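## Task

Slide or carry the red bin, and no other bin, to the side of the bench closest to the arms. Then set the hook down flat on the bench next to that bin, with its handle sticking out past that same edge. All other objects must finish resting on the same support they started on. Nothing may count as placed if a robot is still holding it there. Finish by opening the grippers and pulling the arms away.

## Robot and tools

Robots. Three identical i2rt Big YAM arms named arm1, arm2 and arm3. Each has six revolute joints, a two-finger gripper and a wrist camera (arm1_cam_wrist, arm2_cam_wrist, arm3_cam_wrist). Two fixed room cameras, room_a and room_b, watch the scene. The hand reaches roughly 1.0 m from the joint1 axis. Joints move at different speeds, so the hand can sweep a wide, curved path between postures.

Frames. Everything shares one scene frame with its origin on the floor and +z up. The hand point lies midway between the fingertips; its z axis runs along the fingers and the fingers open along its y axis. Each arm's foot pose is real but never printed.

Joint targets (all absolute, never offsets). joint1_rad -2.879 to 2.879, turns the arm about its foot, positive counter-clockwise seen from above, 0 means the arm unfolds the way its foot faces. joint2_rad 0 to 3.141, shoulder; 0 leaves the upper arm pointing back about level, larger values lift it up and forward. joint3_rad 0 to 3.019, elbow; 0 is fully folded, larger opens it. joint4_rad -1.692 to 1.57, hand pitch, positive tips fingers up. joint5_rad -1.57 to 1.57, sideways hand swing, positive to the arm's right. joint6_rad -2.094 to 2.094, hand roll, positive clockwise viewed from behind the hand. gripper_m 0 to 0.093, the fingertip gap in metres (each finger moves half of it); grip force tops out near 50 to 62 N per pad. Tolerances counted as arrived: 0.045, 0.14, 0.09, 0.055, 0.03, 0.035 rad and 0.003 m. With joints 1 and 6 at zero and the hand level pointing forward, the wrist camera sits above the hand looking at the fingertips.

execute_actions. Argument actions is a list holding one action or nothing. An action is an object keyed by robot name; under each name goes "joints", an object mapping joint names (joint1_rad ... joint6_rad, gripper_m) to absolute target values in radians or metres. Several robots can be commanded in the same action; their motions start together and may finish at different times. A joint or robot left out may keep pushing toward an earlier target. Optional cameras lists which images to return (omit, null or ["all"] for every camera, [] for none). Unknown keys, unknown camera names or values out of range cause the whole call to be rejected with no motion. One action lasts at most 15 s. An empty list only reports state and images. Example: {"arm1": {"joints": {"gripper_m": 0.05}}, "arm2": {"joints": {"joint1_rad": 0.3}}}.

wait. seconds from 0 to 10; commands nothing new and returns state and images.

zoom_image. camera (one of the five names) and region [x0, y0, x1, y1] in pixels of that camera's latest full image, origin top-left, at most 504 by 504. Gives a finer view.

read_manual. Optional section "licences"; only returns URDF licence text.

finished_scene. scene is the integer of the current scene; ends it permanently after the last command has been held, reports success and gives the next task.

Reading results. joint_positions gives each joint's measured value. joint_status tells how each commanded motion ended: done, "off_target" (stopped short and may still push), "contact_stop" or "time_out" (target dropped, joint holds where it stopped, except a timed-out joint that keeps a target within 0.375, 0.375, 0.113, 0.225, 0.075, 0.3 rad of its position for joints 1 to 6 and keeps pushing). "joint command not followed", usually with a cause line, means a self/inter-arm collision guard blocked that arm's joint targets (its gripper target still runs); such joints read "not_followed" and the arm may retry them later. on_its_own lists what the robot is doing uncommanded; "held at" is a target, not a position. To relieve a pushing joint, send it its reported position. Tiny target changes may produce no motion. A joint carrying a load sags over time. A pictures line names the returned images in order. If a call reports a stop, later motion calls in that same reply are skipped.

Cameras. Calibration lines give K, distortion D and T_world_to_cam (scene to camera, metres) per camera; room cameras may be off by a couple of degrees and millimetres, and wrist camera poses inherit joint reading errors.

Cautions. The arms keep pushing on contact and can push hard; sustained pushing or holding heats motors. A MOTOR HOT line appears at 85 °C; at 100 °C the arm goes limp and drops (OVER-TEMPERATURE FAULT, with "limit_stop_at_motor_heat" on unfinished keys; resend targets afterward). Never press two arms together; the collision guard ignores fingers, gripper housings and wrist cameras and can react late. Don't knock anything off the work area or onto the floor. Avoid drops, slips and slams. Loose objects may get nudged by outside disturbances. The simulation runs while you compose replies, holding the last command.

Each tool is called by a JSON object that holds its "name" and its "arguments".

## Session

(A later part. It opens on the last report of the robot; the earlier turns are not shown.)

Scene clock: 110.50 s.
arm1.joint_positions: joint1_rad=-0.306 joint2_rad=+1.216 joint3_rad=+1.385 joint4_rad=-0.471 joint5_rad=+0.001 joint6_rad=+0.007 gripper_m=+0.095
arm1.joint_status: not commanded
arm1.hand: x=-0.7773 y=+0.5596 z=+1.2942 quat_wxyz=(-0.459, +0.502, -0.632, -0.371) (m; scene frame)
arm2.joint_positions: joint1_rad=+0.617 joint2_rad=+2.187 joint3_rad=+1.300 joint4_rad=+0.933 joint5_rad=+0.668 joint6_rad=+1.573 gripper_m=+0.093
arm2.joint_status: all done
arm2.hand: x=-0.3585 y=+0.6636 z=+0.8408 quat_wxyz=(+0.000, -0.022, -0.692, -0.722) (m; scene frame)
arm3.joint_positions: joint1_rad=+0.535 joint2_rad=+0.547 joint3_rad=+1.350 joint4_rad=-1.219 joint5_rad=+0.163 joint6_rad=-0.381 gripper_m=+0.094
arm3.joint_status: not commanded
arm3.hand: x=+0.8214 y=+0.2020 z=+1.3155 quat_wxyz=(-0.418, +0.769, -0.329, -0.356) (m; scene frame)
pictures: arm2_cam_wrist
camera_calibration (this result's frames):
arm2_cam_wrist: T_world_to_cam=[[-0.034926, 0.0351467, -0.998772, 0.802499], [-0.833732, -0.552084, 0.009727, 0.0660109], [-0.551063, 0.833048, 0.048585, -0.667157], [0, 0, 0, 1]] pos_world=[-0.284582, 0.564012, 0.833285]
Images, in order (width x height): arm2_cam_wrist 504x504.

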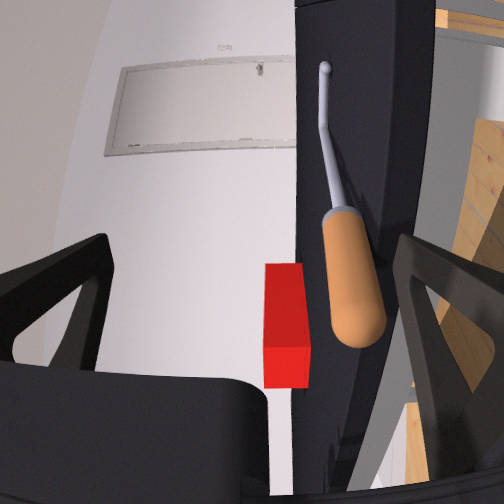

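{"name": "execute_actions", "arguments": {"actions": [{"arm2":{"joints":{"joint1_rad":-0.1,"joint2_rad":1.0,"joint4_rad":-0.5,"joint5_rad":-1.0,"joint6_rad":0}},"arm1":{"joints":{"joint3_rad":1.47,"joint4_rad":1.0,"joint5_rad":-0.75}}}], "cameras": []}}

{"name": "execute_actions", "arguments": {"actions": [{"arm1":{"joints":{"joint1_rad":-0.88,"joint2_rad":2.36}}}], "cameras": ["arm1_cam_wrist","arm2_cam_wrist"]}}

Scene clock: 117.87 s.
arm1.joint_positions: joint1_rad=-0.306 joint2_rad=+1.216 joint3_rad=+1.414 joint4_rad=+0.988 joint5_rad=-0.748 joint6_rad=+0.007 gripper_m=+0.095
arm1.joint_status: all done
arm1.hand: x=-0.9259 y=+0.4284 z=+1.5654 quat_wxyz=(-0.666, +0.392, +0.082, -0.630) (m; scene frame)
arm2.joint_positions: joint1_rad=-0.101 joint2_rad=+0.984 joint3_rad=+1.295 joint4_rad=-0.483 joint5_rad=-0.995 joint6_rad=+0.009 gripper_m=+0.093
arm2.joint_status: all done
arm2.hand: x=-0.1110 y=+0.4050 z=+1.2967 quat_wxyz=(-0.167, +0.679, -0.287, -0.654) (m; scene frame)
arm3.joint_positions: joint1_rad=+0.535 joint2_rad=+0.547 joint3_rad=+1.350 joint4_rad=-1.219 joint5_rad=+0.163 joint6_rad=-0.381 gripper_m=+0.094
arm3.joint_status: not commanded
arm3.hand: x=+0.8214 y=+0.2020 z=+1.3155 quat_wxyz=(-0.418, +0.769, -0.329, -0.356) (m; scene frame)
pictures: none
No camera images: the call's "cameras" was empty. Leave "cameras" out to get every camera's image.

Scene clock: 119.67 s.
arm1.joint_positions: joint1_rad=-0.877 joint2_rad=+2.377 joint3_rad=+1.451 joint4_rad=+0.995 joint5_rad=-0.749 joint6_rad=+0.007 gripper_m=+0.095
arm1.joint_status: all done
arm1.hand: x=-0.4364 y=+0.6313 z=+0.8448 quat_wxyz=(-0.530, +0.488, -0.489, -0.491) (m; scene frame)
arm2.joint_positions: joint1_rad=-0.101 joint2_rad=+0.984 joint3_rad=+1.295 joint4_rad=-0.483 joint5_rad=-0.995 joint6_rad=+0.008 gripper_m=+0.093
arm2.joint_status: not commanded
arm2.hand: x=-0.1110 y=+0.4050 z=+1.2967 quat_wxyz=(-0.168, +0.679, -0.287, -0.654) (m; scene frame)
arm3.joint_positions: joint1_rad=+0.535 joint2_rad=+0.547 joint3_rad=+1.350 joint4_rad=-1.219 joint5_rad=+0.163 joint6_rad=-0.381 gripper_m=+0.094
arm3.joint_status: not commanded
arm3.hand: x=+0.8214 y=+0.2020 z=+1.3155 quat_wxyz=(-0.418, +0.769, -0.329, -0.356) (m; scene frame)
pictures: arm1_cam_wrist, arm2_cam_wrist
camera_calibration (this result's frames):
arm1_cam_wrist: T_world_to_cam=[[0.99808, -0.0326443, 0.0526419, 0.412828], [0.0264926, -0.543232, -0.839165, 1.07044], [0.0559907, 0.838948, -0.541324, 0.0795662], [0, 0, 0, 1]] pos_world=[-0.444849, 0.528224, 0.919618]
arm2_cam_wrist: T_world_to_cam=[[0.615744, 0.773424, -0.150582, -0.0510875], [0.436019, -0.49363, -0.752474, 1.23075], [-0.656313, 0.397674, -0.641178, 0.721632], [0, 0, 0, 1]] pos_world=[-0.0315584, 0.360074, 1.38111]
Images, in order (width x height): arm1_cam_wrist 504x504, arm2_cam_wrist 504x504.

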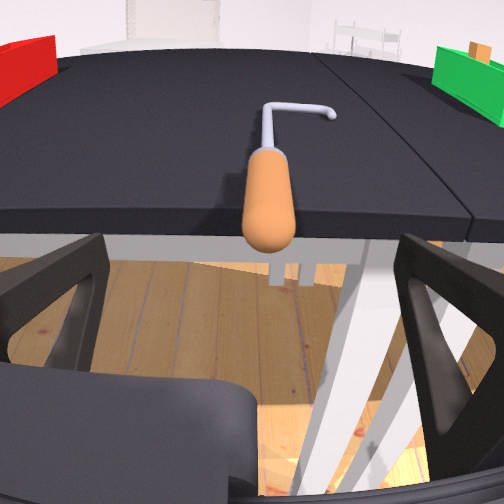

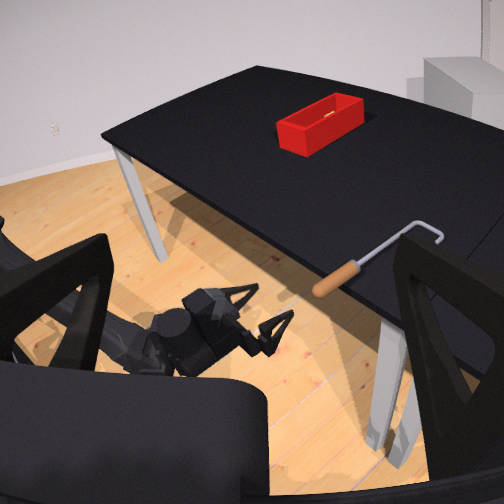

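{"name": "execute_actions", "arguments": {"actions": [{"arm1":{"joints":{"joint1_rad":-0.822,"joint2_rad":2.49,"joint3_rad":1.71,"joint4_rad":0.875,"joint5_rad":-0.696}}}], "cameras": ["arm1_cam_wrist","arm2_cam_wrist"]}}

Scene clock: 128.20 s.
arm1.joint_positions: joint1_rad=-0.816 joint2_rad=+2.493 joint3_rad=+1.665 joint4_rad=+0.881 joint5_rad=-0.698 joint6_rad=+0.006 gripper_m=+0.095
arm1.joint_status: all done
arm1.hand: x=-0.4327 y=+0.6970 z=+0.8269 quat_wxyz=(-0.522, +0.490, -0.492, -0.495) (m; scene frame)
arm2.joint_positions: joint1_rad=-0.101 joint2_rad=+0.984 joint3_rad=+1.295 joint4_rad=-0.483 joint5_rad=-0.995 joint6_rad=+0.008 gripper_m=+0.093
arm2.joint_status: not commanded
arm2.hand: x=-0.1110 y=+0.4050 z=+1.2967 quat_wxyz=(-0.168, +0.679, -0.287, -0.654) (m; scene frame)
arm3.joint_positions: joint1_rad=+0.535 joint2_rad=+0.547 joint3_rad=+1.350 joint4_rad=-1.219 joint5_rad=+0.163 joint6_rad=-0.381 gripper_m=+0.094
arm3.joint_status: not commanded
arm3.hand: x=+0.8214 y=+0.2020 z=+1.3155 quat_wxyz=(-0.418, +0.769, -0.329, -0.356) (m; scene frame)
pictures: arm1_cam_wrist, arm2_cam_wrist
camera_calibration (this result's frames):
arm1_cam_wrist: T_world_to_cam=[[0.998972, -0.0218711, 0.0397087, 0.415836], [0.021091, -0.551131, -0.834152, 1.09003], [0.0401285, 0.834132, -0.550103, 0.0183316], [0, 0, 0, 1]] pos_world=[-0.439134, 0.594556, 0.902826]
arm2_cam_wrist: T_world_to_cam=[[0.615744, 0.773424, -0.150582, -0.0510875], [0.436019, -0.49363, -0.752474, 1.23075], [-0.656313, 0.397674, -0.641178, 0.721632], [0, 0, 0, 1]] pos_world=[-0.0315584, 0.360074, 1.38111]
Images, in order (width x height): arm1_cam_wrist 504x504, arm2_cam_wrist 504x504.

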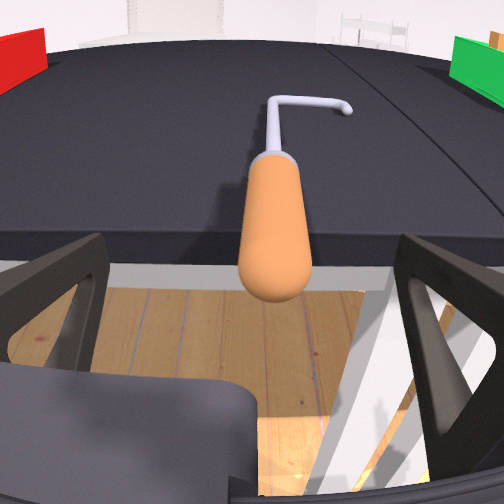

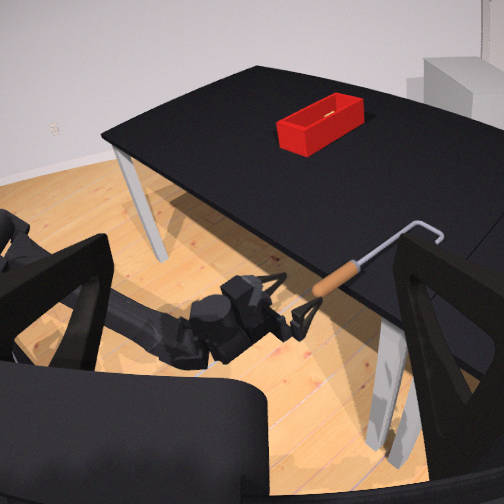

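{"name": "execute_actions", "arguments": {"actions": [{"arm1":{"joints":{"joint1_rad":-0.777,"joint2_rad":2.625,"joint3_rad":1.96,"joint4_rad":0.755,"joint5_rad":-0.652}}}], "cameras": ["arm1_cam_wrist","arm2_cam_wrist"]}}

Scene clock: 135.90 s.
arm1.joint_positions: joint1_rad=-0.774 joint2_rad=+2.630 joint3_rad=+1.911 joint4_rad=+0.760 joint5_rad=-0.653 joint6_rad=+0.006 gripper_m=+0.095
arm1.joint_status: all done
arm1.hand: x=-0.4230 y=+0.7544 z=+0.8058 quat_wxyz=(-0.519, +0.489, -0.497, -0.495) (m; scene frame)
arm2.joint_positions: joint1_rad=-0.101 joint2_rad=+0.984 joint3_rad=+1.295 joint4_rad=-0.483 joint5_rad=-0.995 joint6_rad=+0.008 gripper_m=+0.093
arm2.joint_status: not commanded
arm2.hand: x=-0.1110 y=+0.4050 z=+1.2967 quat_wxyz=(-0.168, +0.679, -0.287, -0.654) (m; scene frame)
arm3.joint_positions: joint1_rad=+0.535 joint2_rad=+0.547 joint3_rad=+1.350 joint4_rad=-1.219 joint5_rad=+0.163 joint6_rad=-0.381 gripper_m=+0.094
arm3.joint_status: not commanded
arm3.hand: x=+0.8214 y=+0.2020 z=+1.3155 quat_wxyz=(-0.418, +0.769, -0.329, -0.356) (m; scene frame)
pictures: arm1_cam_wrist, arm2_cam_wrist
camera_calibration (this result's frames):
arm1_cam_wrist: T_world_to_cam=[[0.999238, -0.023873, 0.0308807, 0.417028], [0.0123433, -0.557289, -0.830227, 1.10164], [0.0370295, 0.829975, -0.556569, -0.0345505], [0, 0, 0, 1]] pos_world=[-0.429029, 0.652561, 0.8825]
arm2_cam_wrist: T_world_to_cam=[[0.615744, 0.773424, -0.150582, -0.0510875], [0.436019, -0.49363, -0.752474, 1.23075], [-0.656313, 0.397674, -0.641178, 0.721632], [0, 0, 0, 1]] pos_world=[-0.0315584, 0.360074, 1.38111]
Images, in order (width x height): arm1_cam_wrist 504x504, arm2_cam_wrist 504x504.

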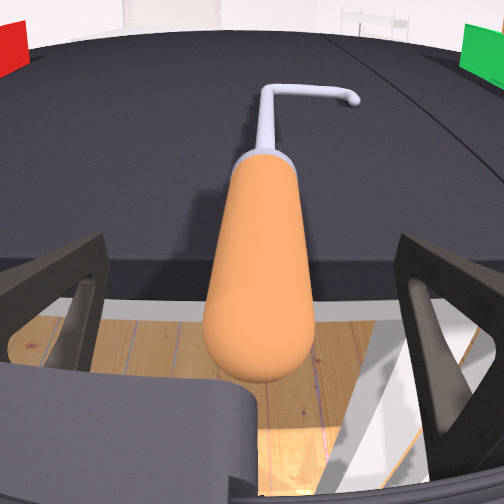

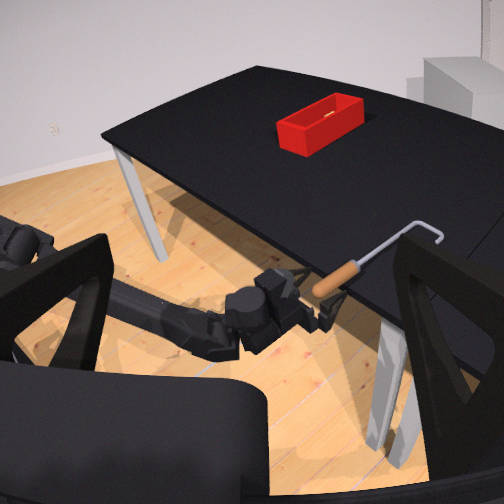

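{"name": "execute_actions", "arguments": {"actions": [{"arm1":{"joints":{"joint2_rad":2.665,"joint3_rad":2.01,"joint4_rad":0.735,"joint6_rad":-1.575}}}], "cameras": ["arm1_cam_wrist","arm2_cam_wrist"]}}

Scene clock: 141.83 s.
arm1.joint_positions: joint1_rad=-0.774 joint2_rad=+2.647 joint3_rad=+1.958 joint4_rad=+0.744 joint5_rad=-0.653 joint6_rad=-1.567 gripper_m=+0.095
arm1.joint_status: all done
arm1.hand: x=-0.4172 y=+0.7615 z=+0.8105 quat_wxyz=(-0.720, +0.694, -0.002, +0.021) (m; scene frame)
arm2.joint_positions: joint1_rad=-0.101 joint2_rad=+0.984 joint3_rad=+1.295 joint4_rad=-0.483 joint5_rad=-0.995 joint6_rad=+0.008 gripper_m=+0.093
arm2.joint_status: not commanded
arm2.hand: x=-0.1110 y=+0.4050 z=+1.2967 quat_wxyz=(-0.168, +0.679, -0.287, -0.654) (m; scene frame)
arm3.joint_positions: joint1_rad=+0.535 joint2_rad=+0.547 joint3_rad=+1.350 joint4_rad=-1.219 joint5_rad=+0.163 joint6_rad=-0.381 gripper_m=+0.094
arm3.joint_status: not commanded
arm3.hand: x=+0.8214 y=+0.2020 z=+1.3155 quat_wxyz=(-0.418, +0.769, -0.329, -0.356) (m; scene frame)
pictures: arm1_cam_wrist, arm2_cam_wrist
camera_calibration (this result's frames):
arm1_cam_wrist: T_world_to_cam=[[-0.0415854, -0.0269576, 0.998771, -0.805189], [0.795306, -0.605976, 0.016758, 0.786732], [0.60478, 0.795026, 0.0466393, -0.263435], [0, 0, 0, 1]] pos_world=[-0.499856, 0.664472, 0.803302]
arm2_cam_wrist: T_world_to_cam=[[0.615744, 0.773424, -0.150582, -0.0510875], [0.436019, -0.49363, -0.752474, 1.23075], [-0.656313, 0.397674, -0.641178, 0.721632], [0, 0, 0, 1]] pos_world=[-0.0315584, 0.360074, 1.38111]
Images, in order (width x height): arm1_cam_wrist 504x504, arm2_cam_wrist 504x504.

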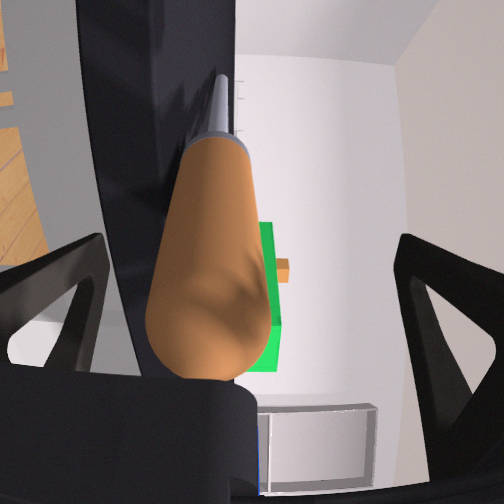

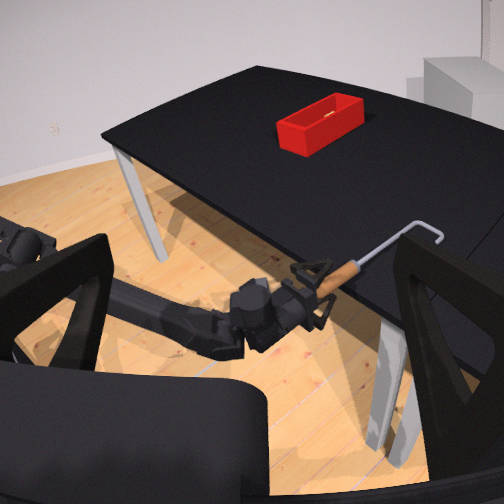

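{"name": "execute_actions", "arguments": {"actions": [{"arm1":{"joints":{"joint2_rad":2.685}}}], "cameras": ["arm1_cam_wrist"]}}

Scene clock: 144.00 s.
arm1.joint_positions: joint1_rad=-0.774 joint2_rad=+2.676 joint3_rad=+1.961 joint4_rad=+0.742 joint5_rad=-0.653 joint6_rad=-1.567 gripper_m=+0.095
arm1.joint_status: all done
arm1.hand: x=-0.4190 y=+0.7594 z=+0.7874 quat_wxyz=(-0.713, +0.701, -0.008, +0.015) (m; scene frame)
arm2.joint_positions: joint1_rad=-0.101 joint2_rad=+0.984 joint3_rad=+1.295 joint4_rad=-0.483 joint5_rad=-0.995 joint6_rad=+0.008 gripper_m=+0.093
arm2.joint_status: not commanded
arm2.hand: x=-0.1110 y=+0.4050 z=+1.2967 quat_wxyz=(-0.168, +0.679, -0.287, -0.654) (m; scene frame)
arm3.joint_positions: joint1_rad=+0.535 joint2_rad=+0.547 joint3_rad=+1.350 joint4_rad=-1.219 joint5_rad=+0.163 joint6_rad=-0.381 gripper_m=+0.094
arm3.joint_status: not commanded
arm3.hand: x=+0.8214 y=+0.2020 z=+1.3155 quat_wxyz=(-0.418, +0.769, -0.329, -0.356) (m; scene frame)
pictures: arm1_cam_wrist
camera_calibration (this result's frames):
arm1_cam_wrist: T_world_to_cam=[[-0.0256886, -0.00657754, 0.999648, -0.791738], [0.795546, -0.60567, 0.0164584, 0.787303], [0.605349, 0.795689, 0.0207915, -0.239468], [0, 0, 0, 1]] pos_world=[-0.501712, 0.66218, 0.78348]
Images, in order (width x height): arm1_cam_wrist 504x504.

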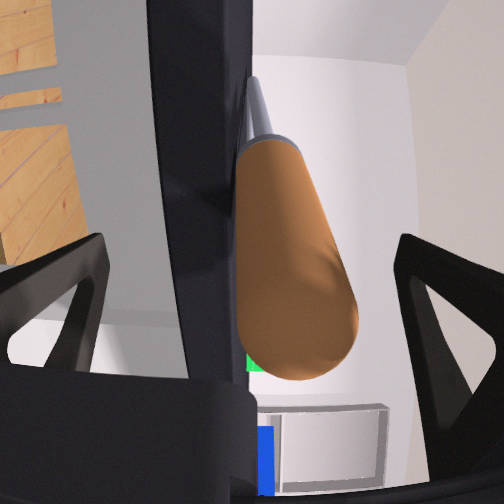

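{"name": "execute_actions", "arguments": {"actions": [{"arm1":{"joints":{"joint3_rad":2.03}}}], "cameras": ["arm1_cam_wrist"]}}

Scene clock: 147.23 s.
arm1.joint_positions: joint1_rad=-0.774 joint2_rad=+2.676 joint3_rad=+1.980 joint4_rad=+0.742 joint5_rad=-0.653 joint6_rad=-1.567 gripper_m=+0.095
arm1.joint_status: all done
arm1.hand: x=-0.4161 y=+0.7629 z=+0.7966 quat_wxyz=(-0.718, +0.696, -0.004, +0.019) (m; scene frame)
arm2.joint_positions: joint1_rad=-0.101 joint2_rad=+0.984 joint3_rad=+1.295 joint4_rad=-0.483 joint5_rad=-0.995 joint6_rad=+0.008 gripper_m=+0.093
arm2.joint_status: not commanded
arm2.hand: x=-0.1110 y=+0.4050 z=+1.2967 quat_wxyz=(-0.168, +0.679, -0.287, -0.654) (m; scene frame)
arm3.joint_positions: joint1_rad=+0.535 joint2_rad=+0.547 joint3_rad=+1.350 joint4_rad=-1.219 joint5_rad=+0.163 joint6_rad=-0.381 gripper_m=+0.094
arm3.joint_status: not commanded
arm3.hand: x=+0.8214 y=+0.2020 z=+1.3155 quat_wxyz=(-0.418, +0.769, -0.329, -0.356) (m; scene frame)
pictures: arm1_cam_wrist
camera_calibration (this result's frames):
arm1_cam_wrist: T_world_to_cam=[[-0.0375203, -0.0210342, 0.999074, -0.794273], [0.795356, -0.605901, 0.0171132, 0.786573], [0.604981, 0.795262, 0.0394633, -0.258942], [0, 0, 0, 1]] pos_world=[-0.498751, 0.665806, 0.790296]
Images, in order (width x height): arm1_cam_wrist 504x504.

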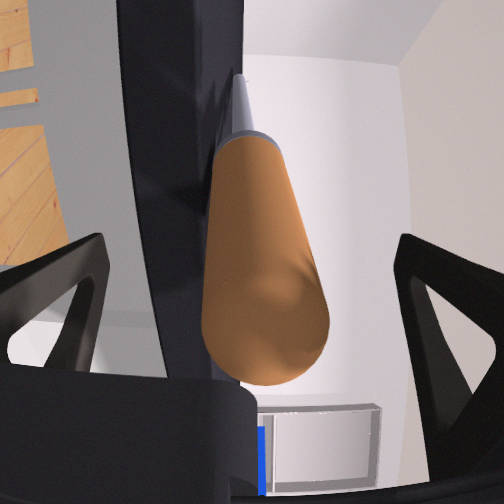

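{"name": "execute_actions", "arguments": {"actions": [{"arm1":{"joints":{"joint1_rad":-0.757}}}], "cameras": ["arm1_cam_wrist"]}}

Scene clock: 151.27 s.
arm1.joint_positions: joint1_rad=-0.761 joint2_rad=+2.676 joint3_rad=+1.980 joint4_rad=+0.742 joint5_rad=-0.653 joint6_rad=-1.567 gripper_m=+0.095
arm1.joint_status: all done
arm1.hand: x=-0.4254 y=+0.7688 z=+0.7966 quat_wxyz=(-0.718, +0.696, +0.001, +0.015) (m; scene frame)
arm2.joint_positions: joint1_rad=-0.101 joint2_rad=+0.984 joint3_rad=+1.295 joint4_rad=-0.483 joint5_rad=-0.995 joint6_rad=+0.008 gripper_m=+0.093
arm2.joint_status: not commanded
arm2.hand: x=-0.1110 y=+0.4050 z=+1.2967 quat_wxyz=(-0.168, +0.679, -0.287, -0.654) (m; scene frame)
arm3.joint_positions: joint1_rad=+0.535 joint2_rad=+0.547 joint3_rad=+1.350 joint4_rad=-1.219 joint5_rad=+0.163 joint6_rad=-0.381 gripper_m=+0.094
arm3.joint_status: not commanded
arm3.hand: x=+0.8214 y=+0.2020 z=+1.3155 quat_wxyz=(-0.418, +0.769, -0.329, -0.356) (m; scene frame)
pictures: arm1_cam_wrist
camera_calibration (this result's frames):
arm1_cam_wrist: T_world_to_cam=[[-0.0371961, -0.0215309, 0.999076, -0.793979], [0.802694, -0.596148, 0.0170372, 0.793203], [0.595231, 0.802586, 0.0394571, -0.267769], [0, 0, 0, 1]] pos_world=[-0.506848, 0.670679, 0.790297]
Images, in order (width x height): arm1_cam_wrist 504x504.

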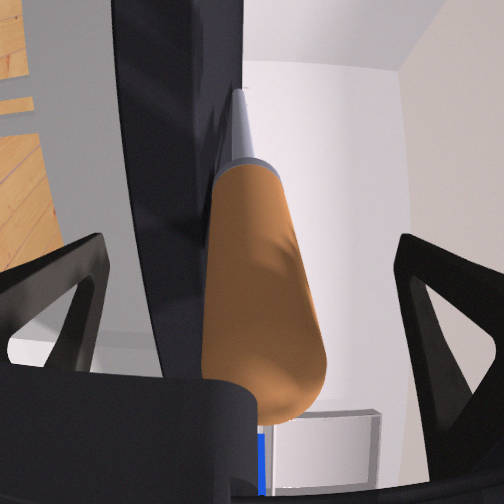

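Good, similar to arm2's grasp view. Close.

{"name": "execute_actions", "arguments": {"actions": [{"arm1":{"joints":{"gripper_m":0.02}}}], "cameras": ["arm1_cam_wrist"]}}

Scene clock: 154.40 s.
arm1.joint_positions: joint1_rad=-0.761 joint2_rad=+2.676 joint3_rad=+1.983 joint4_rad=+0.739 joint5_rad=-0.651 joint6_rad=-1.569 gripper_m=+0.029
arm1.joint_status: gripper_m off_target (ended at +0.029, target +0.020)
arm1.hand: x=-0.4246 y=+0.7693 z=+0.7973 quat_wxyz=(-0.718, +0.696, +0.000, +0.016) (m; scene frame)
arm2.joint_positions: joint1_rad=-0.101 joint2_rad=+0.984 joint3_rad=+1.295 joint4_rad=-0.483 joint5_rad=-0.995 joint6_rad=+0.008 gripper_m=+0.093
arm2.joint_status: not commanded
arm2.hand: x=-0.1110 y=+0.4050 z=+1.2967 quat_wxyz=(-0.168, +0.679, -0.287, -0.654) (m; scene frame)
arm3.joint_positions: joint1_rad=+0.535 joint2_rad=+0.547 joint3_rad=+1.350 joint4_rad=-1.219 joint5_rad=+0.163 joint6_rad=-0.381 gripper_m=+0.094
arm3.joint_status: not commanded
arm3.hand: x=+0.8214 y=+0.2020 z=+1.3155 quat_wxyz=(-0.418, +0.769, -0.329, -0.356) (m; scene frame)
pictures: arm1_cam_wrist
camera_calibration (this result's frames):
arm1_cam_wrist: T_world_to_cam=[[-0.0380801, -0.0211798, 0.99905, -0.795272], [0.801292, -0.598007, 0.0178646, 0.793023], [0.597061, 0.801211, 0.0397433, -0.267078], [0, 0, 0, 1]] pos_world=[-0.506265, 0.671375, 0.790964]
Images, in order (width x height): arm1_cam_wrist 504x504.

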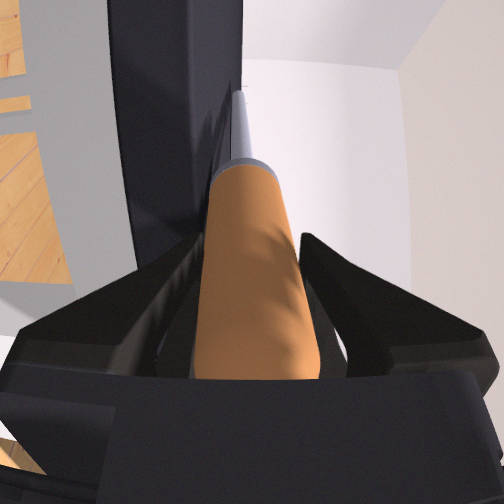

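{"name": "execute_actions", "arguments": {"actions": [{"arm1":{"joints":{"joint2_rad":2.42,"joint4_rad":0.55}},"arm2":{"joints":{"joint1_rad":0.3,"joint5_rad":-0.6,"joint4_rad":-0.3}}}], "cameras": []}}

{"name": "execute_actions", "arguments": {"actions": [{"arm1":{"joints":{"joint1_rad":-0.45,"joint5_rad":-0.35,"joint2_rad":2.25,"joint3_rad":1.72,"joint4_rad":0.63}}}], "cameras": ["arm1_cam_wrist","arm2_cam_wrist"]}}

Scene clock: 159.77 s.
arm1.joint_positions: joint1_rad=-0.761 joint2_rad=+2.470 joint3_rad=+1.984 joint4_rad=+0.529 joint5_rad=-0.651 joint6_rad=-1.575 gripper_m=+0.029
arm1.joint_status: all done
arm1.hand: x=-0.4161 y=+0.7812 z=+0.9357 quat_wxyz=(-0.717, +0.697, +0.002, +0.017) (m; scene frame)
arm2.joint_positions: joint1_rad=+0.299 joint2_rad=+0.985 joint3_rad=+1.295 joint4_rad=-0.325 joint5_rad=-0.605 joint6_rad=+0.008 gripper_m=+0.093
arm2.joint_status: all done
arm2.hand: x=-0.2326 y=+0.3920 z=+1.3222 quat_wxyz=(-0.220, +0.671, -0.230, -0.670) (m; scene frame)
arm3.joint_positions: joint1_rad=+0.535 joint2_rad=+0.547 joint3_rad=+1.350 joint4_rad=-1.219 joint5_rad=+0.163 joint6_rad=-0.381 gripper_m=+0.094
arm3.joint_status: not commanded
arm3.hand: x=+0.8214 y=+0.2020 z=+1.3155 quat_wxyz=(-0.418, +0.769, -0.329, -0.356) (m; scene frame)
pictures: none
No camera images: the call's "cameras" was empty. Leave "cameras" out to get every camera's image.

Scene clock: 161.80 s.
arm1.joint_positions: joint1_rad=-0.445 joint2_rad=+2.322 joint3_rad=+1.698 joint4_rad=+0.579 joint5_rad=-0.350 joint6_rad=-1.573 gripper_m=+0.029
arm1.joint_status: all done
arm1.hand: x=-0.6502 y=+0.8460 z=+0.9192 quat_wxyz=(-0.690, +0.724, -0.008, -0.003) (m; scene frame)
arm2.joint_positions: joint1_rad=+0.299 joint2_rad=+0.985 joint3_rad=+1.295 joint4_rad=-0.325 joint5_rad=-0.605 joint6_rad=+0.008 gripper_m=+0.093
arm2.joint_status: not commanded
arm2.hand: x=-0.2326 y=+0.3920 z=+1.3222 quat_wxyz=(-0.220, +0.671, -0.230, -0.670) (m; scene frame)
arm3.joint_positions: joint1_rad=+0.535 joint2_rad=+0.547 joint3_rad=+1.350 joint4_rad=-1.219 joint5_rad=+0.163 joint6_rad=-0.381 gripper_m=+0.094
arm3.joint_status: not commanded
arm3.hand: x=+0.8214 y=+0.2020 z=+1.3155 quat_wxyz=(-0.418, +0.769, -0.329, -0.356) (m; scene frame)
pictures: arm1_cam_wrist, arm2_cam_wrist
camera_calibration (this result's frames):
arm1_cam_wrist: T_world_to_cam=[[0.00180868, 0.0572397, 0.998359, -0.963799], [0.811167, -0.583937, 0.0320098, 0.998996], [0.584811, 0.809778, -0.0474871, -0.133753], [0, 0, 0, 1]] pos_world=[-0.730389, 0.746829, 0.923888]
arm2_cam_wrist: T_world_to_cam=[[0.610024, 0.792226, -0.0157454, -0.149281], [0.454164, -0.365857, -0.812333, 1.32985], [-0.649312, 0.488391, -0.582982, 0.55249], [0, 0, 0, 1]] pos_world=[-0.154166, 0.334968, 1.40002]
Images, in order (width x height): arm1_cam_wrist 504x504, arm2_cam_wrist 504x504.

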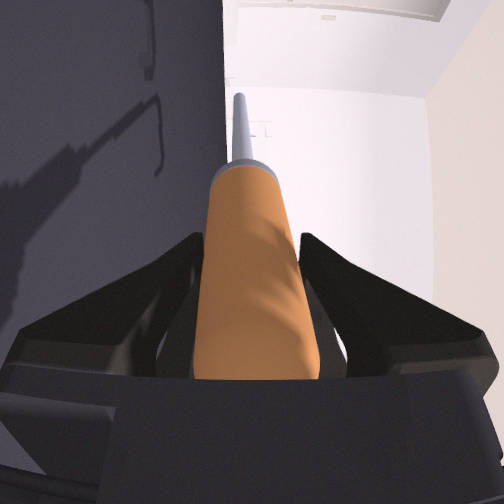

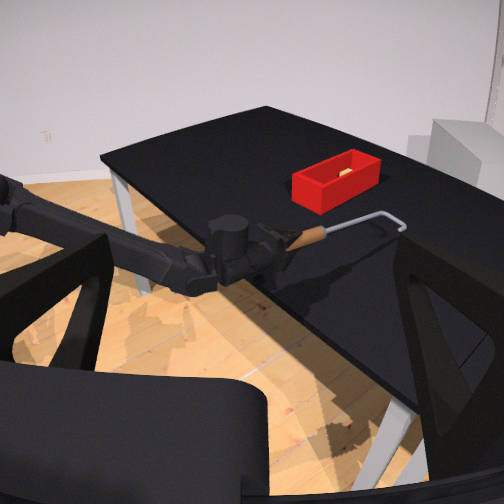

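{"name": "execute_actions", "arguments": {"actions": [{"arm1":{"joints":{"joint1_rad":-0.3,"joint5_rad":-0.22,"joint2_rad":2.2,"joint4_rad":0.65}}}], "cameras": []}}

{"name": "execute_actions", "arguments": {"actions": [{"arm1":{"joints":{"joint1_rad":-0.055,"joint5_rad":0}}}], "cameras": ["arm1_cam_wrist","arm2_cam_wrist"]}}

Scene clock: 174.50 s.
arm1.joint_positions: joint1_rad=-0.306 joint2_rad=+2.281 joint3_rad=+1.698 joint4_rad=+0.597 joint5_rad=-0.219 joint6_rad=-1.572 gripper_m=+0.029
arm1.joint_status: all done
arm1.hand: x=-0.7471 y=+0.8740 z=+0.9585 quat_wxyz=(-0.710, +0.704, +0.001, +0.000) (m; scene frame)
arm2.joint_positions: joint1_rad=+0.299 joint2_rad=+0.985 joint3_rad=+1.295 joint4_rad=-0.325 joint5_rad=-0.605 joint6_rad=+0.008 gripper_m=+0.093
arm2.joint_status: not commanded
arm2.hand: x=-0.2326 y=+0.3920 z=+1.3222 quat_wxyz=(-0.220, +0.671, -0.230, -0.670) (m; scene frame)
arm3.joint_positions: joint1_rad=+0.535 joint2_rad=+0.547 joint3_rad=+1.350 joint4_rad=-1.219 joint5_rad=+0.163 joint6_rad=-0.381 gripper_m=+0.094
arm3.joint_status: not commanded
arm3.hand: x=+0.8214 y=+0.2020 z=+1.3155 quat_wxyz=(-0.418, +0.769, -0.329, -0.356) (m; scene frame)
pictures: none
No camera images: the call's "cameras" was empty. Leave "cameras" out to get every camera's image.

Scene clock: 176.47 s.
arm1.joint_positions: joint1_rad=-0.055 joint2_rad=+2.281 joint3_rad=+1.698 joint4_rad=+0.597 joint5_rad=+0.000 joint6_rad=-1.571 gripper_m=+0.029
arm1.joint_status: all done
arm1.hand: x=-0.9303 y=+0.8905 z=+0.9591 quat_wxyz=(-0.710, +0.704, +0.011, -0.013) (m; scene frame)
arm2.joint_positions: joint1_rad=+0.299 joint2_rad=+0.985 joint3_rad=+1.295 joint4_rad=-0.325 joint5_rad=-0.605 joint6_rad=+0.008 gripper_m=+0.093
arm2.joint_status: not commanded
arm2.hand: x=-0.2326 y=+0.3920 z=+1.3222 quat_wxyz=(-0.220, +0.671, -0.230, -0.670) (m; scene frame)
arm3.joint_positions: joint1_rad=+0.535 joint2_rad=+0.547 joint3_rad=+1.350 joint4_rad=-1.219 joint5_rad=+0.163 joint6_rad=-0.381 gripper_m=+0.094
arm3.joint_status: not commanded
arm3.hand: x=+0.8214 y=+0.2020 z=+1.3155 quat_wxyz=(-0.418, +0.769, -0.329, -0.356) (m; scene frame)
pictures: arm1_cam_wrist, arm2_cam_wrist
camera_calibration (this result's frames):
arm1_cam_wrist: T_world_to_cam=[[-0.0121397, 0.000764505, 0.999926, -0.969845], [0.833724, -0.552081, 0.010544, 1.26416], [0.552048, 0.83379, 0.0060647, -0.107221], [0, 0, 0, 1]] pos_world=[-1.00654, 0.788059, 0.957094]
arm2_cam_wrist: T_world_to_cam=[[0.610024, 0.792226, -0.0157454, -0.149281], [0.454164, -0.365857, -0.812333, 1.32985], [-0.649312, 0.488391, -0.582982, 0.55249], [0, 0, 0, 1]] pos_world=[-0.154166, 0.334968, 1.40002]
Images, in order (width x height): arm1_cam_wrist 504x504, arm2_cam_wrist 504x504.

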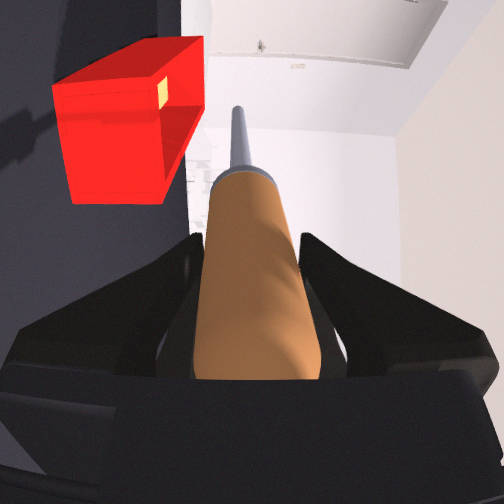

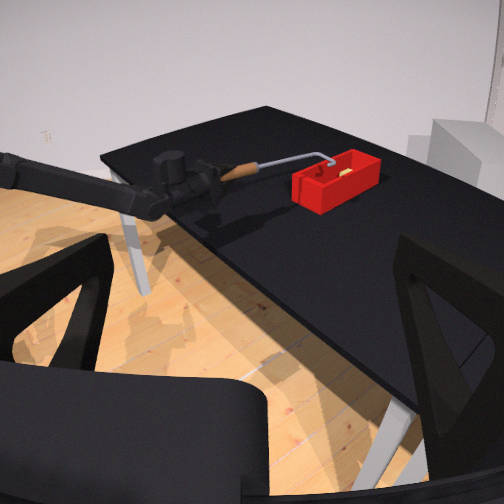

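{"name": "execute_actions", "arguments": {"actions": [{"arm1":{"joints":{"joint1_rad":-0.045,"joint2_rad":2.30,"joint3_rad":1.80,"joint6_rad":-1.3}}}], "cameras": ["arm1_cam_wrist","arm2_cam_wrist"]}}

Scene clock: 188.67 s.
arm1.joint_positions: joint1_rad=-0.052 joint2_rad=+2.335 joint3_rad=+1.721 joint4_rad=+0.611 joint5_rad=+0.003 joint6_rad=-1.315 gripper_m=+0.029
arm1.joint_status: all done
arm1.hand: x=-0.9322 y=+0.8964 z=+0.9297 quat_wxyz=(-0.697, +0.705, -0.080, -0.103) (m; scene frame)
arm2.joint_positions: joint1_rad=+0.299 joint2_rad=+0.985 joint3_rad=+1.295 joint4_rad=-0.325 joint5_rad=-0.605 joint6_rad=+0.008 gripper_m=+0.093
arm2.joint_status: not commanded
arm2.hand: x=-0.2326 y=+0.3920 z=+1.3222 quat_wxyz=(-0.220, +0.671, -0.230, -0.670) (m; scene frame)
arm3.joint_positions: joint1_rad=+0.535 joint2_rad=+0.547 joint3_rad=+1.350 joint4_rad=-1.219 joint5_rad=+0.163 joint6_rad=-0.381 gripper_m=+0.094
arm3.joint_status: not commanded
arm3.hand: x=+0.8214 y=+0.2020 z=+1.3155 quat_wxyz=(-0.418, +0.769, -0.329, -0.356) (m; scene frame)
pictures: arm1_cam_wrist, arm2_cam_wrist
camera_calibration (this result's frames):
arm1_cam_wrist: T_world_to_cam=[[0.241513, 0.0241191, 0.970098, -0.69717], [0.810742, -0.554376, -0.188057, 1.43458], [0.533263, 0.831917, -0.153444, 0.0215028], [0, 0, 0, 1]] pos_world=[-1.00617, 0.794224, 0.949406]
arm2_cam_wrist: T_world_to_cam=[[0.610024, 0.792226, -0.0157454, -0.149281], [0.454164, -0.365857, -0.812333, 1.32985], [-0.649312, 0.488391, -0.582982, 0.55249], [0, 0, 0, 1]] pos_world=[-0.154166, 0.334968, 1.40002]
Images, in order (width x height): arm1_cam_wrist 504x504, arm2_cam_wrist 504x504.

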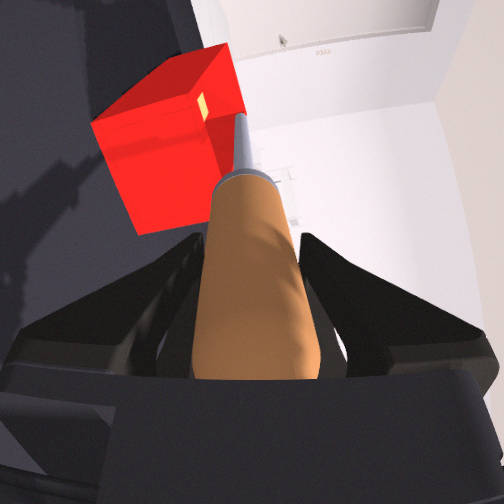

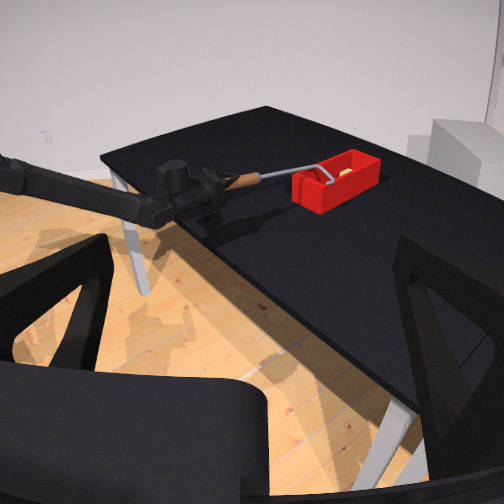

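{"name": "execute_actions", "arguments": {"actions": [{"arm1":{"joints":{"joint1_rad":-0.03,"joint3_rad":1.85}}}], "cameras": ["arm1_cam_wrist","arm2_cam_wrist"]}}

{"name": "zoom_image", "arguments": {"camera": "arm2_cam_wrist", "region": [220, 110, 400, 230]}}

Scene clock: 192.30 s.
arm1.joint_positions: joint1_rad=-0.032 joint2_rad=+2.335 joint3_rad=+1.763 joint4_rad=+0.611 joint5_rad=+0.001 joint6_rad=-1.297 gripper_m=+0.029
arm1.joint_status: all done
arm1.hand: x=-0.9510 y=+0.9045 z=+0.9526 quat_wxyz=(-0.709, +0.691, -0.077, -0.119) (m; scene frame)
arm2.joint_positions: joint1_rad=+0.299 joint2_rad=+0.985 joint3_rad=+1.295 joint4_rad=-0.325 joint5_rad=-0.605 joint6_rad=+0.008 gripper_m=+0.093
arm2.joint_status: not commanded
arm2.hand: x=-0.2326 y=+0.3920 z=+1.3222 quat_wxyz=(-0.220, +0.671, -0.230, -0.670) (m; scene frame)
arm3.joint_positions: joint1_rad=+0.535 joint2_rad=+0.547 joint3_rad=+1.350 joint4_rad=-1.219 joint5_rad=+0.163 joint6_rad=-0.381 gripper_m=+0.094
arm3.joint_status: not commanded
arm3.hand: x=+0.8214 y=+0.2020 z=+1.3155 quat_wxyz=(-0.418, +0.769, -0.329, -0.356) (m; scene frame)
pictures: arm1_cam_wrist, arm2_cam_wrist
camera_calibration (this result's frames):
arm1_cam_wrist: T_world_to_cam=[[0.259849, -0.00950197, 0.965603, -0.662988], [0.818807, -0.527907, -0.22554, 1.47801], [0.511892, 0.849249, -0.129396, -0.0306011], [0, 0, 0, 1]] pos_world=[-1.02226, 0.799938, 0.969573]
arm2_cam_wrist: T_world_to_cam=[[0.610024, 0.792226, -0.0157454, -0.149281], [0.454164, -0.365857, -0.812333, 1.32985], [-0.649312, 0.488391, -0.582982, 0.55249], [0, 0, 0, 1]] pos_world=[-0.154166, 0.334968, 1.40002]
Images, in order (width x height): arm1_cam_wrist 504x504, arm2_cam_wrist 504x504.

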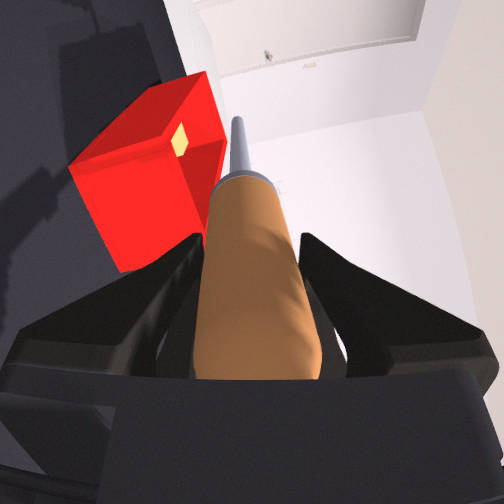

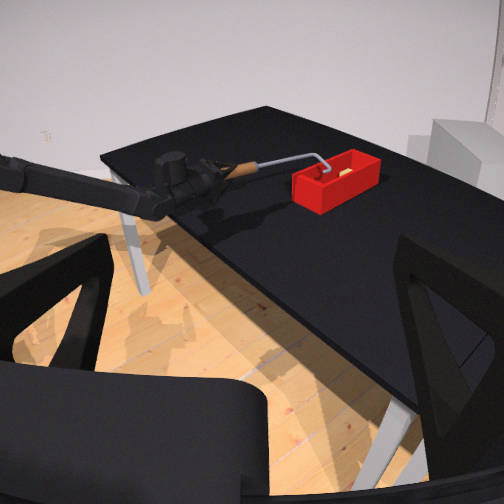

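Region (220, 110, 400, 230) of arm2_cam_wrist's 504x504 image, scaled by 2.800, with more detail than that image has.

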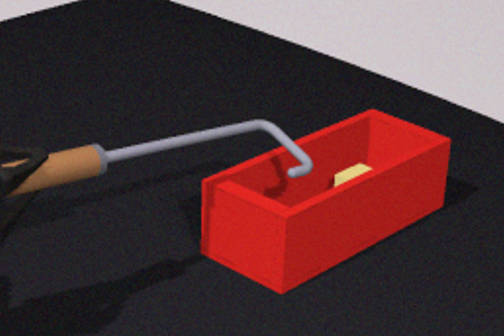

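{"name": "execute_actions", "arguments": {"actions": [{"arm1":{"joints":{"joint1_rad":-0.05,"joint6_rad":-0.65}}}], "cameras": ["arm1_cam_wrist","arm2_cam_wrist"]}}

{"name": "zoom_image", "arguments": {"camera": "arm2_cam_wrist", "region": [220, 110, 400, 230]}}

Scene clock: 197.83 s.
arm1.joint_positions: joint1_rad=-0.047 joint2_rad=+2.335 joint3_rad=+1.764 joint4_rad=+0.611 joint5_rad=+0.000 joint6_rad=-0.653 gripper_m=+0.029
arm1.joint_status: all done
arm1.hand: x=-0.9374 y=+0.9053 z=+0.9530 quat_wxyz=(-0.638, +0.628, -0.296, -0.333) (m; scene frame)
arm2.joint_positions: joint1_rad=+0.299 joint2_rad=+0.985 joint3_rad=+1.295 joint4_rad=-0.325 joint5_rad=-0.605 joint6_rad=+0.008 gripper_m=+0.093
arm2.joint_status: not commanded
arm2.hand: x=-0.2326 y=+0.3920 z=+1.3222 quat_wxyz=(-0.220, +0.671, -0.230, -0.670) (m; scene frame)
arm3.joint_positions: joint1_rad=+0.535 joint2_rad=+0.547 joint3_rad=+1.350 joint4_rad=-1.219 joint5_rad=+0.163 joint6_rad=-0.381 gripper_m=+0.094
arm3.joint_status: not commanded
arm3.hand: x=+0.8214 y=+0.2020 z=+1.3155 quat_wxyz=(-0.418, +0.769, -0.329, -0.356) (m; scene frame)
pictures: arm1_cam_wrist, arm2_cam_wrist
camera_calibration (this result's frames):
arm1_cam_wrist: T_world_to_cam=[[0.78694, 0.0196814, 0.616716, 0.13333], [0.529131, -0.53567, -0.658086, 1.61514], [0.317404, 0.844198, -0.431954, 0.0724479], [0, 0, 0, 1]] pos_world=[-0.982539, 0.801397, 1.01197]
arm2_cam_wrist: T_world_to_cam=[[0.610024, 0.792226, -0.0157454, -0.149281], [0.454164, -0.365857, -0.812333, 1.32985], [-0.649312, 0.488391, -0.582982, 0.55249], [0, 0, 0, 1]] pos_world=[-0.154166, 0.334968, 1.40002]
Images, in order (width x height): arm1_cam_wrist 504x504, arm2_cam_wrist 504x504.

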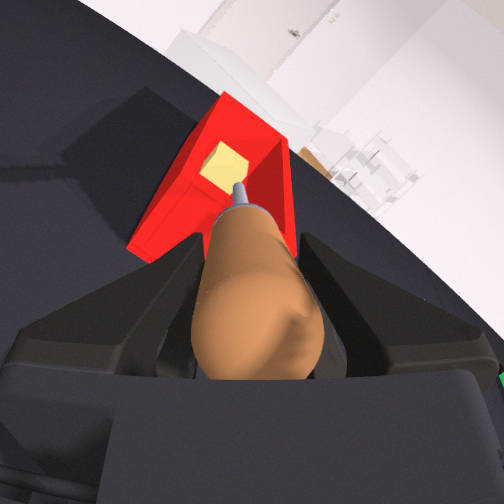

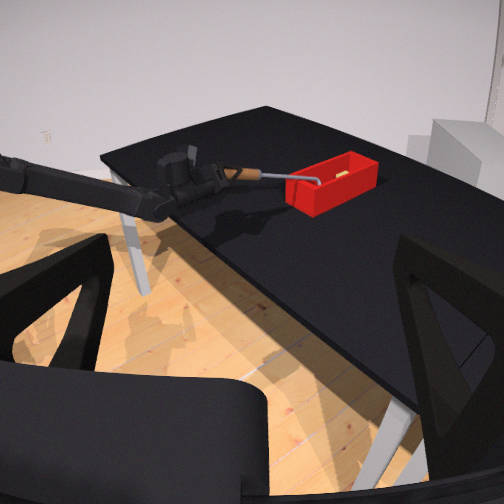

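Region (220, 110, 400, 230) of arm2_cam_wrist's 504x504 image, scaled by 2.800, with more detail than that image has.

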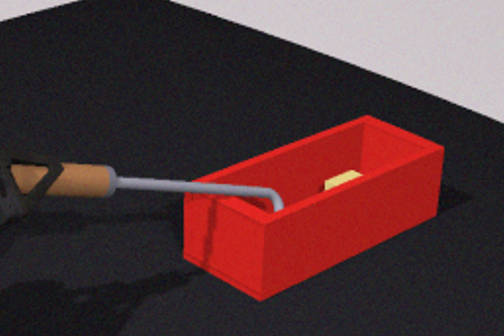

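{"name": "execute_actions", "arguments": {"actions": [{"arm1":{"joints":{"joint2_rad":2.43,"joint4_rad":0.77,"joint6_rad":-0.4}}}], "cameras": ["arm1_cam_wrist","arm2_cam_wrist"]}}

{"name": "zoom_image", "arguments": {"camera": "arm2_cam_wrist", "region": [220, 110, 400, 230]}}

Scene clock: 202.63 s.
arm1.joint_positions: joint1_rad=-0.056 joint2_rad=+2.433 joint3_rad=+1.794 joint4_rad=+0.754 joint5_rad=+0.008 joint6_rad=-0.435 gripper_m=+0.029
arm1.joint_status: all done
arm1.hand: x=-0.9283 y=+0.9098 z=+0.9180 quat_wxyz=(-0.622, +0.566, -0.354, -0.409) (m; scene frame)
arm2.joint_positions: joint1_rad=+0.299 joint2_rad=+0.985 joint3_rad=+1.295 joint4_rad=-0.325 joint5_rad=-0.605 joint6_rad=+0.008 gripper_m=+0.093
arm2.joint_status: not commanded
arm2.hand: x=-0.2326 y=+0.3920 z=+1.3222 quat_wxyz=(-0.220, +0.671, -0.230, -0.670) (m; scene frame)
arm3.joint_positions: joint1_rad=+0.535 joint2_rad=+0.547 joint3_rad=+1.350 joint4_rad=-1.219 joint5_rad=+0.163 joint6_rad=-0.381 gripper_m=+0.094
arm3.joint_status: not commanded
arm3.hand: x=+0.8214 y=+0.2020 z=+1.3155 quat_wxyz=(-0.418, +0.769, -0.329, -0.356) (m; scene frame)
pictures: arm1_cam_wrist, arm2_cam_wrist
camera_calibration (this result's frames):
arm1_cam_wrist: T_world_to_cam=[[0.903121, -0.0170766, 0.429047, 0.461214], [0.366991, -0.488034, -0.791922, 1.51866], [0.222913, 0.872658, -0.434487, -0.0606481], [0, 0, 0, 1]] pos_world=[-0.960347, 0.801956, 0.978423]
arm2_cam_wrist: T_world_to_cam=[[0.610024, 0.792226, -0.0157454, -0.149281], [0.454164, -0.365857, -0.812333, 1.32985], [-0.649312, 0.488391, -0.582982, 0.55249], [0, 0, 0, 1]] pos_world=[-0.154166, 0.334968, 1.40002]
Images, in order (width x height): arm1_cam_wrist 504x504, arm2_cam_wrist 504x504.

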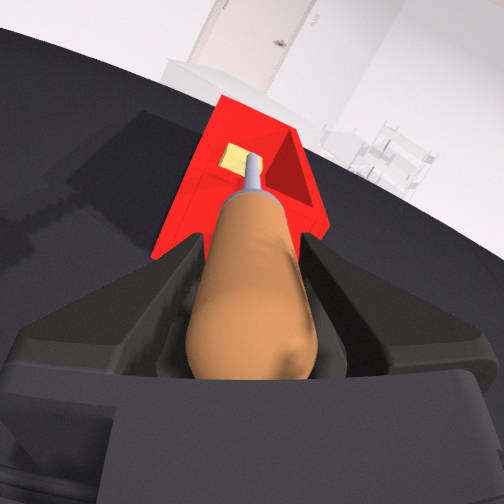

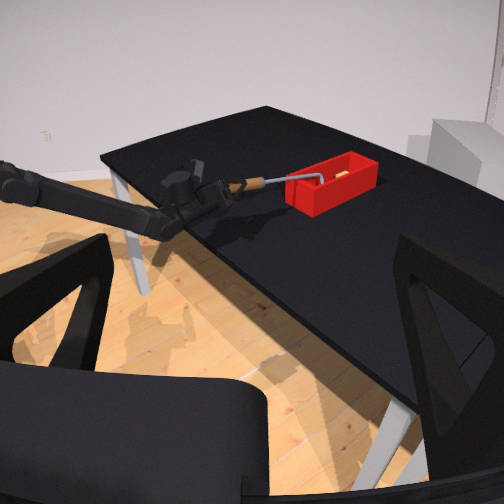

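Region (220, 110, 400, 230) of arm2_cam_wrist's 504x504 image, scaled by 2.800, with more detail than that image has.

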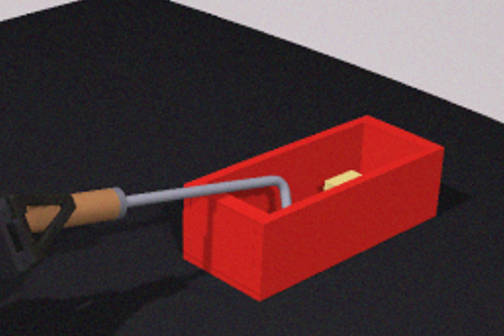

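{"name": "execute_actions", "arguments": {"actions": [{"arm1":{"joints":{"joint2_rad":2.37,"joint3_rad":1.65,"joint4_rad":0.8,"joint6_rad":-0.3,"joint5_rad":0}}}], "cameras": ["arm1_cam_wrist","arm2_cam_wrist"]}}

{"name": "zoom_image", "arguments": {"camera": "arm2_cam_wrist", "region": [160, 110, 400, 270]}}

Scene clock: 207.40 s.
arm1.joint_positions: joint1_rad=-0.056 joint2_rad=+2.401 joint3_rad=+1.655 joint4_rad=+0.789 joint5_rad=+0.006 joint6_rad=-0.309 gripper_m=+0.029
arm1.joint_status: all done
arm1.hand: x=-0.9279 y=+0.8785 z=+0.8801 quat_wxyz=(-0.575, +0.565, -0.403, -0.433) (m; scene frame)
arm2.joint_positions: joint1_rad=+0.299 joint2_rad=+0.985 joint3_rad=+1.295 joint4_rad=-0.325 joint5_rad=-0.605 joint6_rad=+0.008 gripper_m=+0.093
arm2.joint_status: not commanded
arm2.hand: x=-0.2326 y=+0.3920 z=+1.3222 quat_wxyz=(-0.220, +0.671, -0.230, -0.670) (m; scene frame)
arm3.joint_positions: joint1_rad=+0.535 joint2_rad=+0.547 joint3_rad=+1.350 joint4_rad=-1.219 joint5_rad=+0.163 joint6_rad=-0.381 gripper_m=+0.094
arm3.joint_status: not commanded
arm3.hand: x=+0.8214 y=+0.2020 z=+1.3155 quat_wxyz=(-0.418, +0.769, -0.329, -0.356) (m; scene frame)
pictures: arm1_cam_wrist, arm2_cam_wrist
camera_calibration (this result's frames):
arm1_cam_wrist: T_world_to_cam=[[0.948946, 0.0217957, 0.314686, 0.58561], [0.275511, -0.543075, -0.793198, 1.4378], [0.153609, 0.839401, -0.521353, -0.00855496], [0, 0, 0, 1]] pos_world=[-0.950526, 0.775248, 0.951715]
arm2_cam_wrist: T_world_to_cam=[[0.610024, 0.792226, -0.0157454, -0.149281], [0.454164, -0.365857, -0.812333, 1.32985], [-0.649312, 0.488391, -0.582982, 0.55249], [0, 0, 0, 1]] pos_world=[-0.154166, 0.334968, 1.40002]
Images, in order (width x height): arm1_cam_wrist 504x504, arm2_cam_wrist 504x504.

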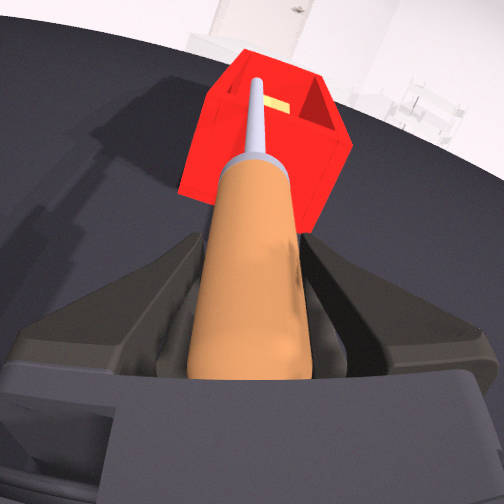

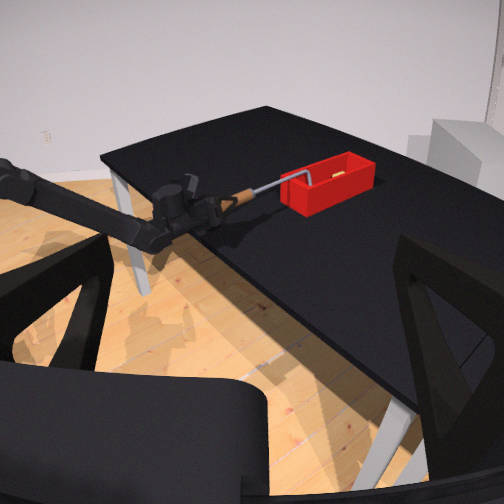

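Region (160, 110, 400, 270) of arm2_cam_wrist's 504x504 image, scaled by 2.100, with more detail than that image has.

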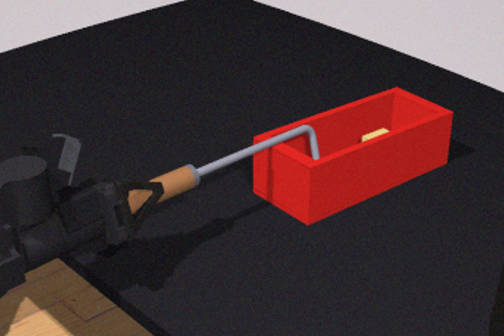

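{"name": "execute_actions", "arguments": {"actions": [{"arm1":{"joints":{"joint1_rad":-0.07,"joint2_rad":2.2,"joint3_rad":1.29,"joint4_rad":1.0}}}], "cameras": ["arm1_cam_wrist","arm2_cam_wrist"]}}

Scene clock: 211.83 s.
arm1.joint_positions: joint1_rad=-0.066 joint2_rad=+2.242 joint3_rad=+1.296 joint4_rad=+0.983 joint5_rad=+0.000 joint6_rad=-0.306 gripper_m=+0.029
arm1.joint_status: all done
arm1.hand: x=-0.9185 y=+0.7850 z=+0.8775 quat_wxyz=(-0.574, +0.565, -0.406, -0.432) (m; scene frame)
arm2.joint_positions: joint1_rad=+0.299 joint2_rad=+0.985 joint3_rad=+1.295 joint4_rad=-0.325 joint5_rad=-0.605 joint6_rad=+0.008 gripper_m=+0.093
arm2.joint_status: not commanded
arm2.hand: x=-0.2326 y=+0.3920 z=+1.3222 quat_wxyz=(-0.220, +0.671, -0.230, -0.670) (m; scene frame)
arm3.joint_positions: joint1_rad=+0.535 joint2_rad=+0.547 joint3_rad=+1.350 joint4_rad=-1.219 joint5_rad=+0.163 joint6_rad=-0.381 gripper_m=+0.094
arm3.joint_status: not commanded
arm3.hand: x=+0.8214 y=+0.2020 z=+1.3155 quat_wxyz=(-0.418, +0.769, -0.329, -0.356) (m; scene frame)
pictures: arm1_cam_wrist, arm2_cam_wrist
camera_calibration (this result's frames):
arm1_cam_wrist: T_world_to_cam=[[0.949615, 0.0200789, 0.312774, 0.583155], [0.271987, -0.548671, -0.790559, 1.38129], [0.155737, 0.835797, -0.526487, 0.0764235], [0, 0, 0, 1]] pos_world=[-0.941368, 0.682289, 0.94983]
arm2_cam_wrist: T_world_to_cam=[[0.610024, 0.792226, -0.0157454, -0.149281], [0.454164, -0.365857, -0.812333, 1.32985], [-0.649312, 0.488391, -0.582982, 0.55249], [0, 0, 0, 1]] pos_world=[-0.154166, 0.334968, 1.40002]
Images, in order (width x height): arm1_cam_wrist 504x504, arm2_cam_wrist 504x504.

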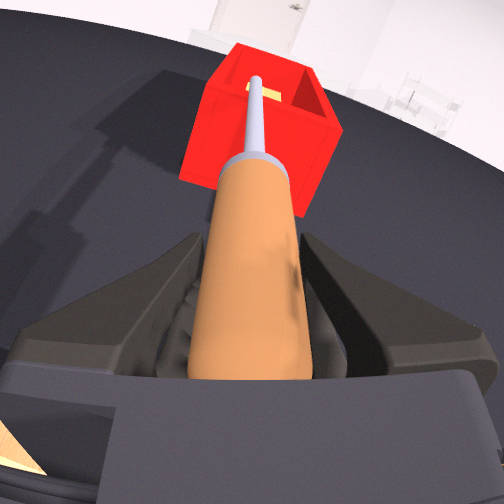

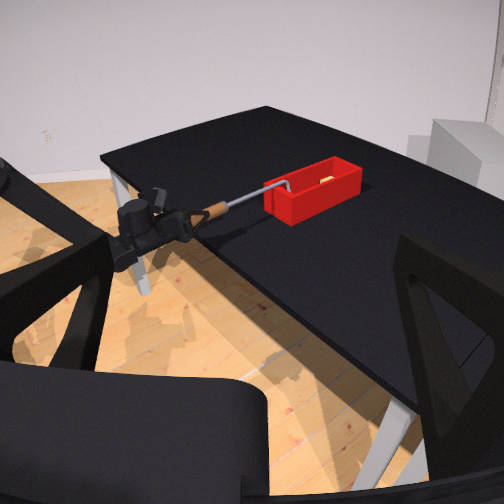

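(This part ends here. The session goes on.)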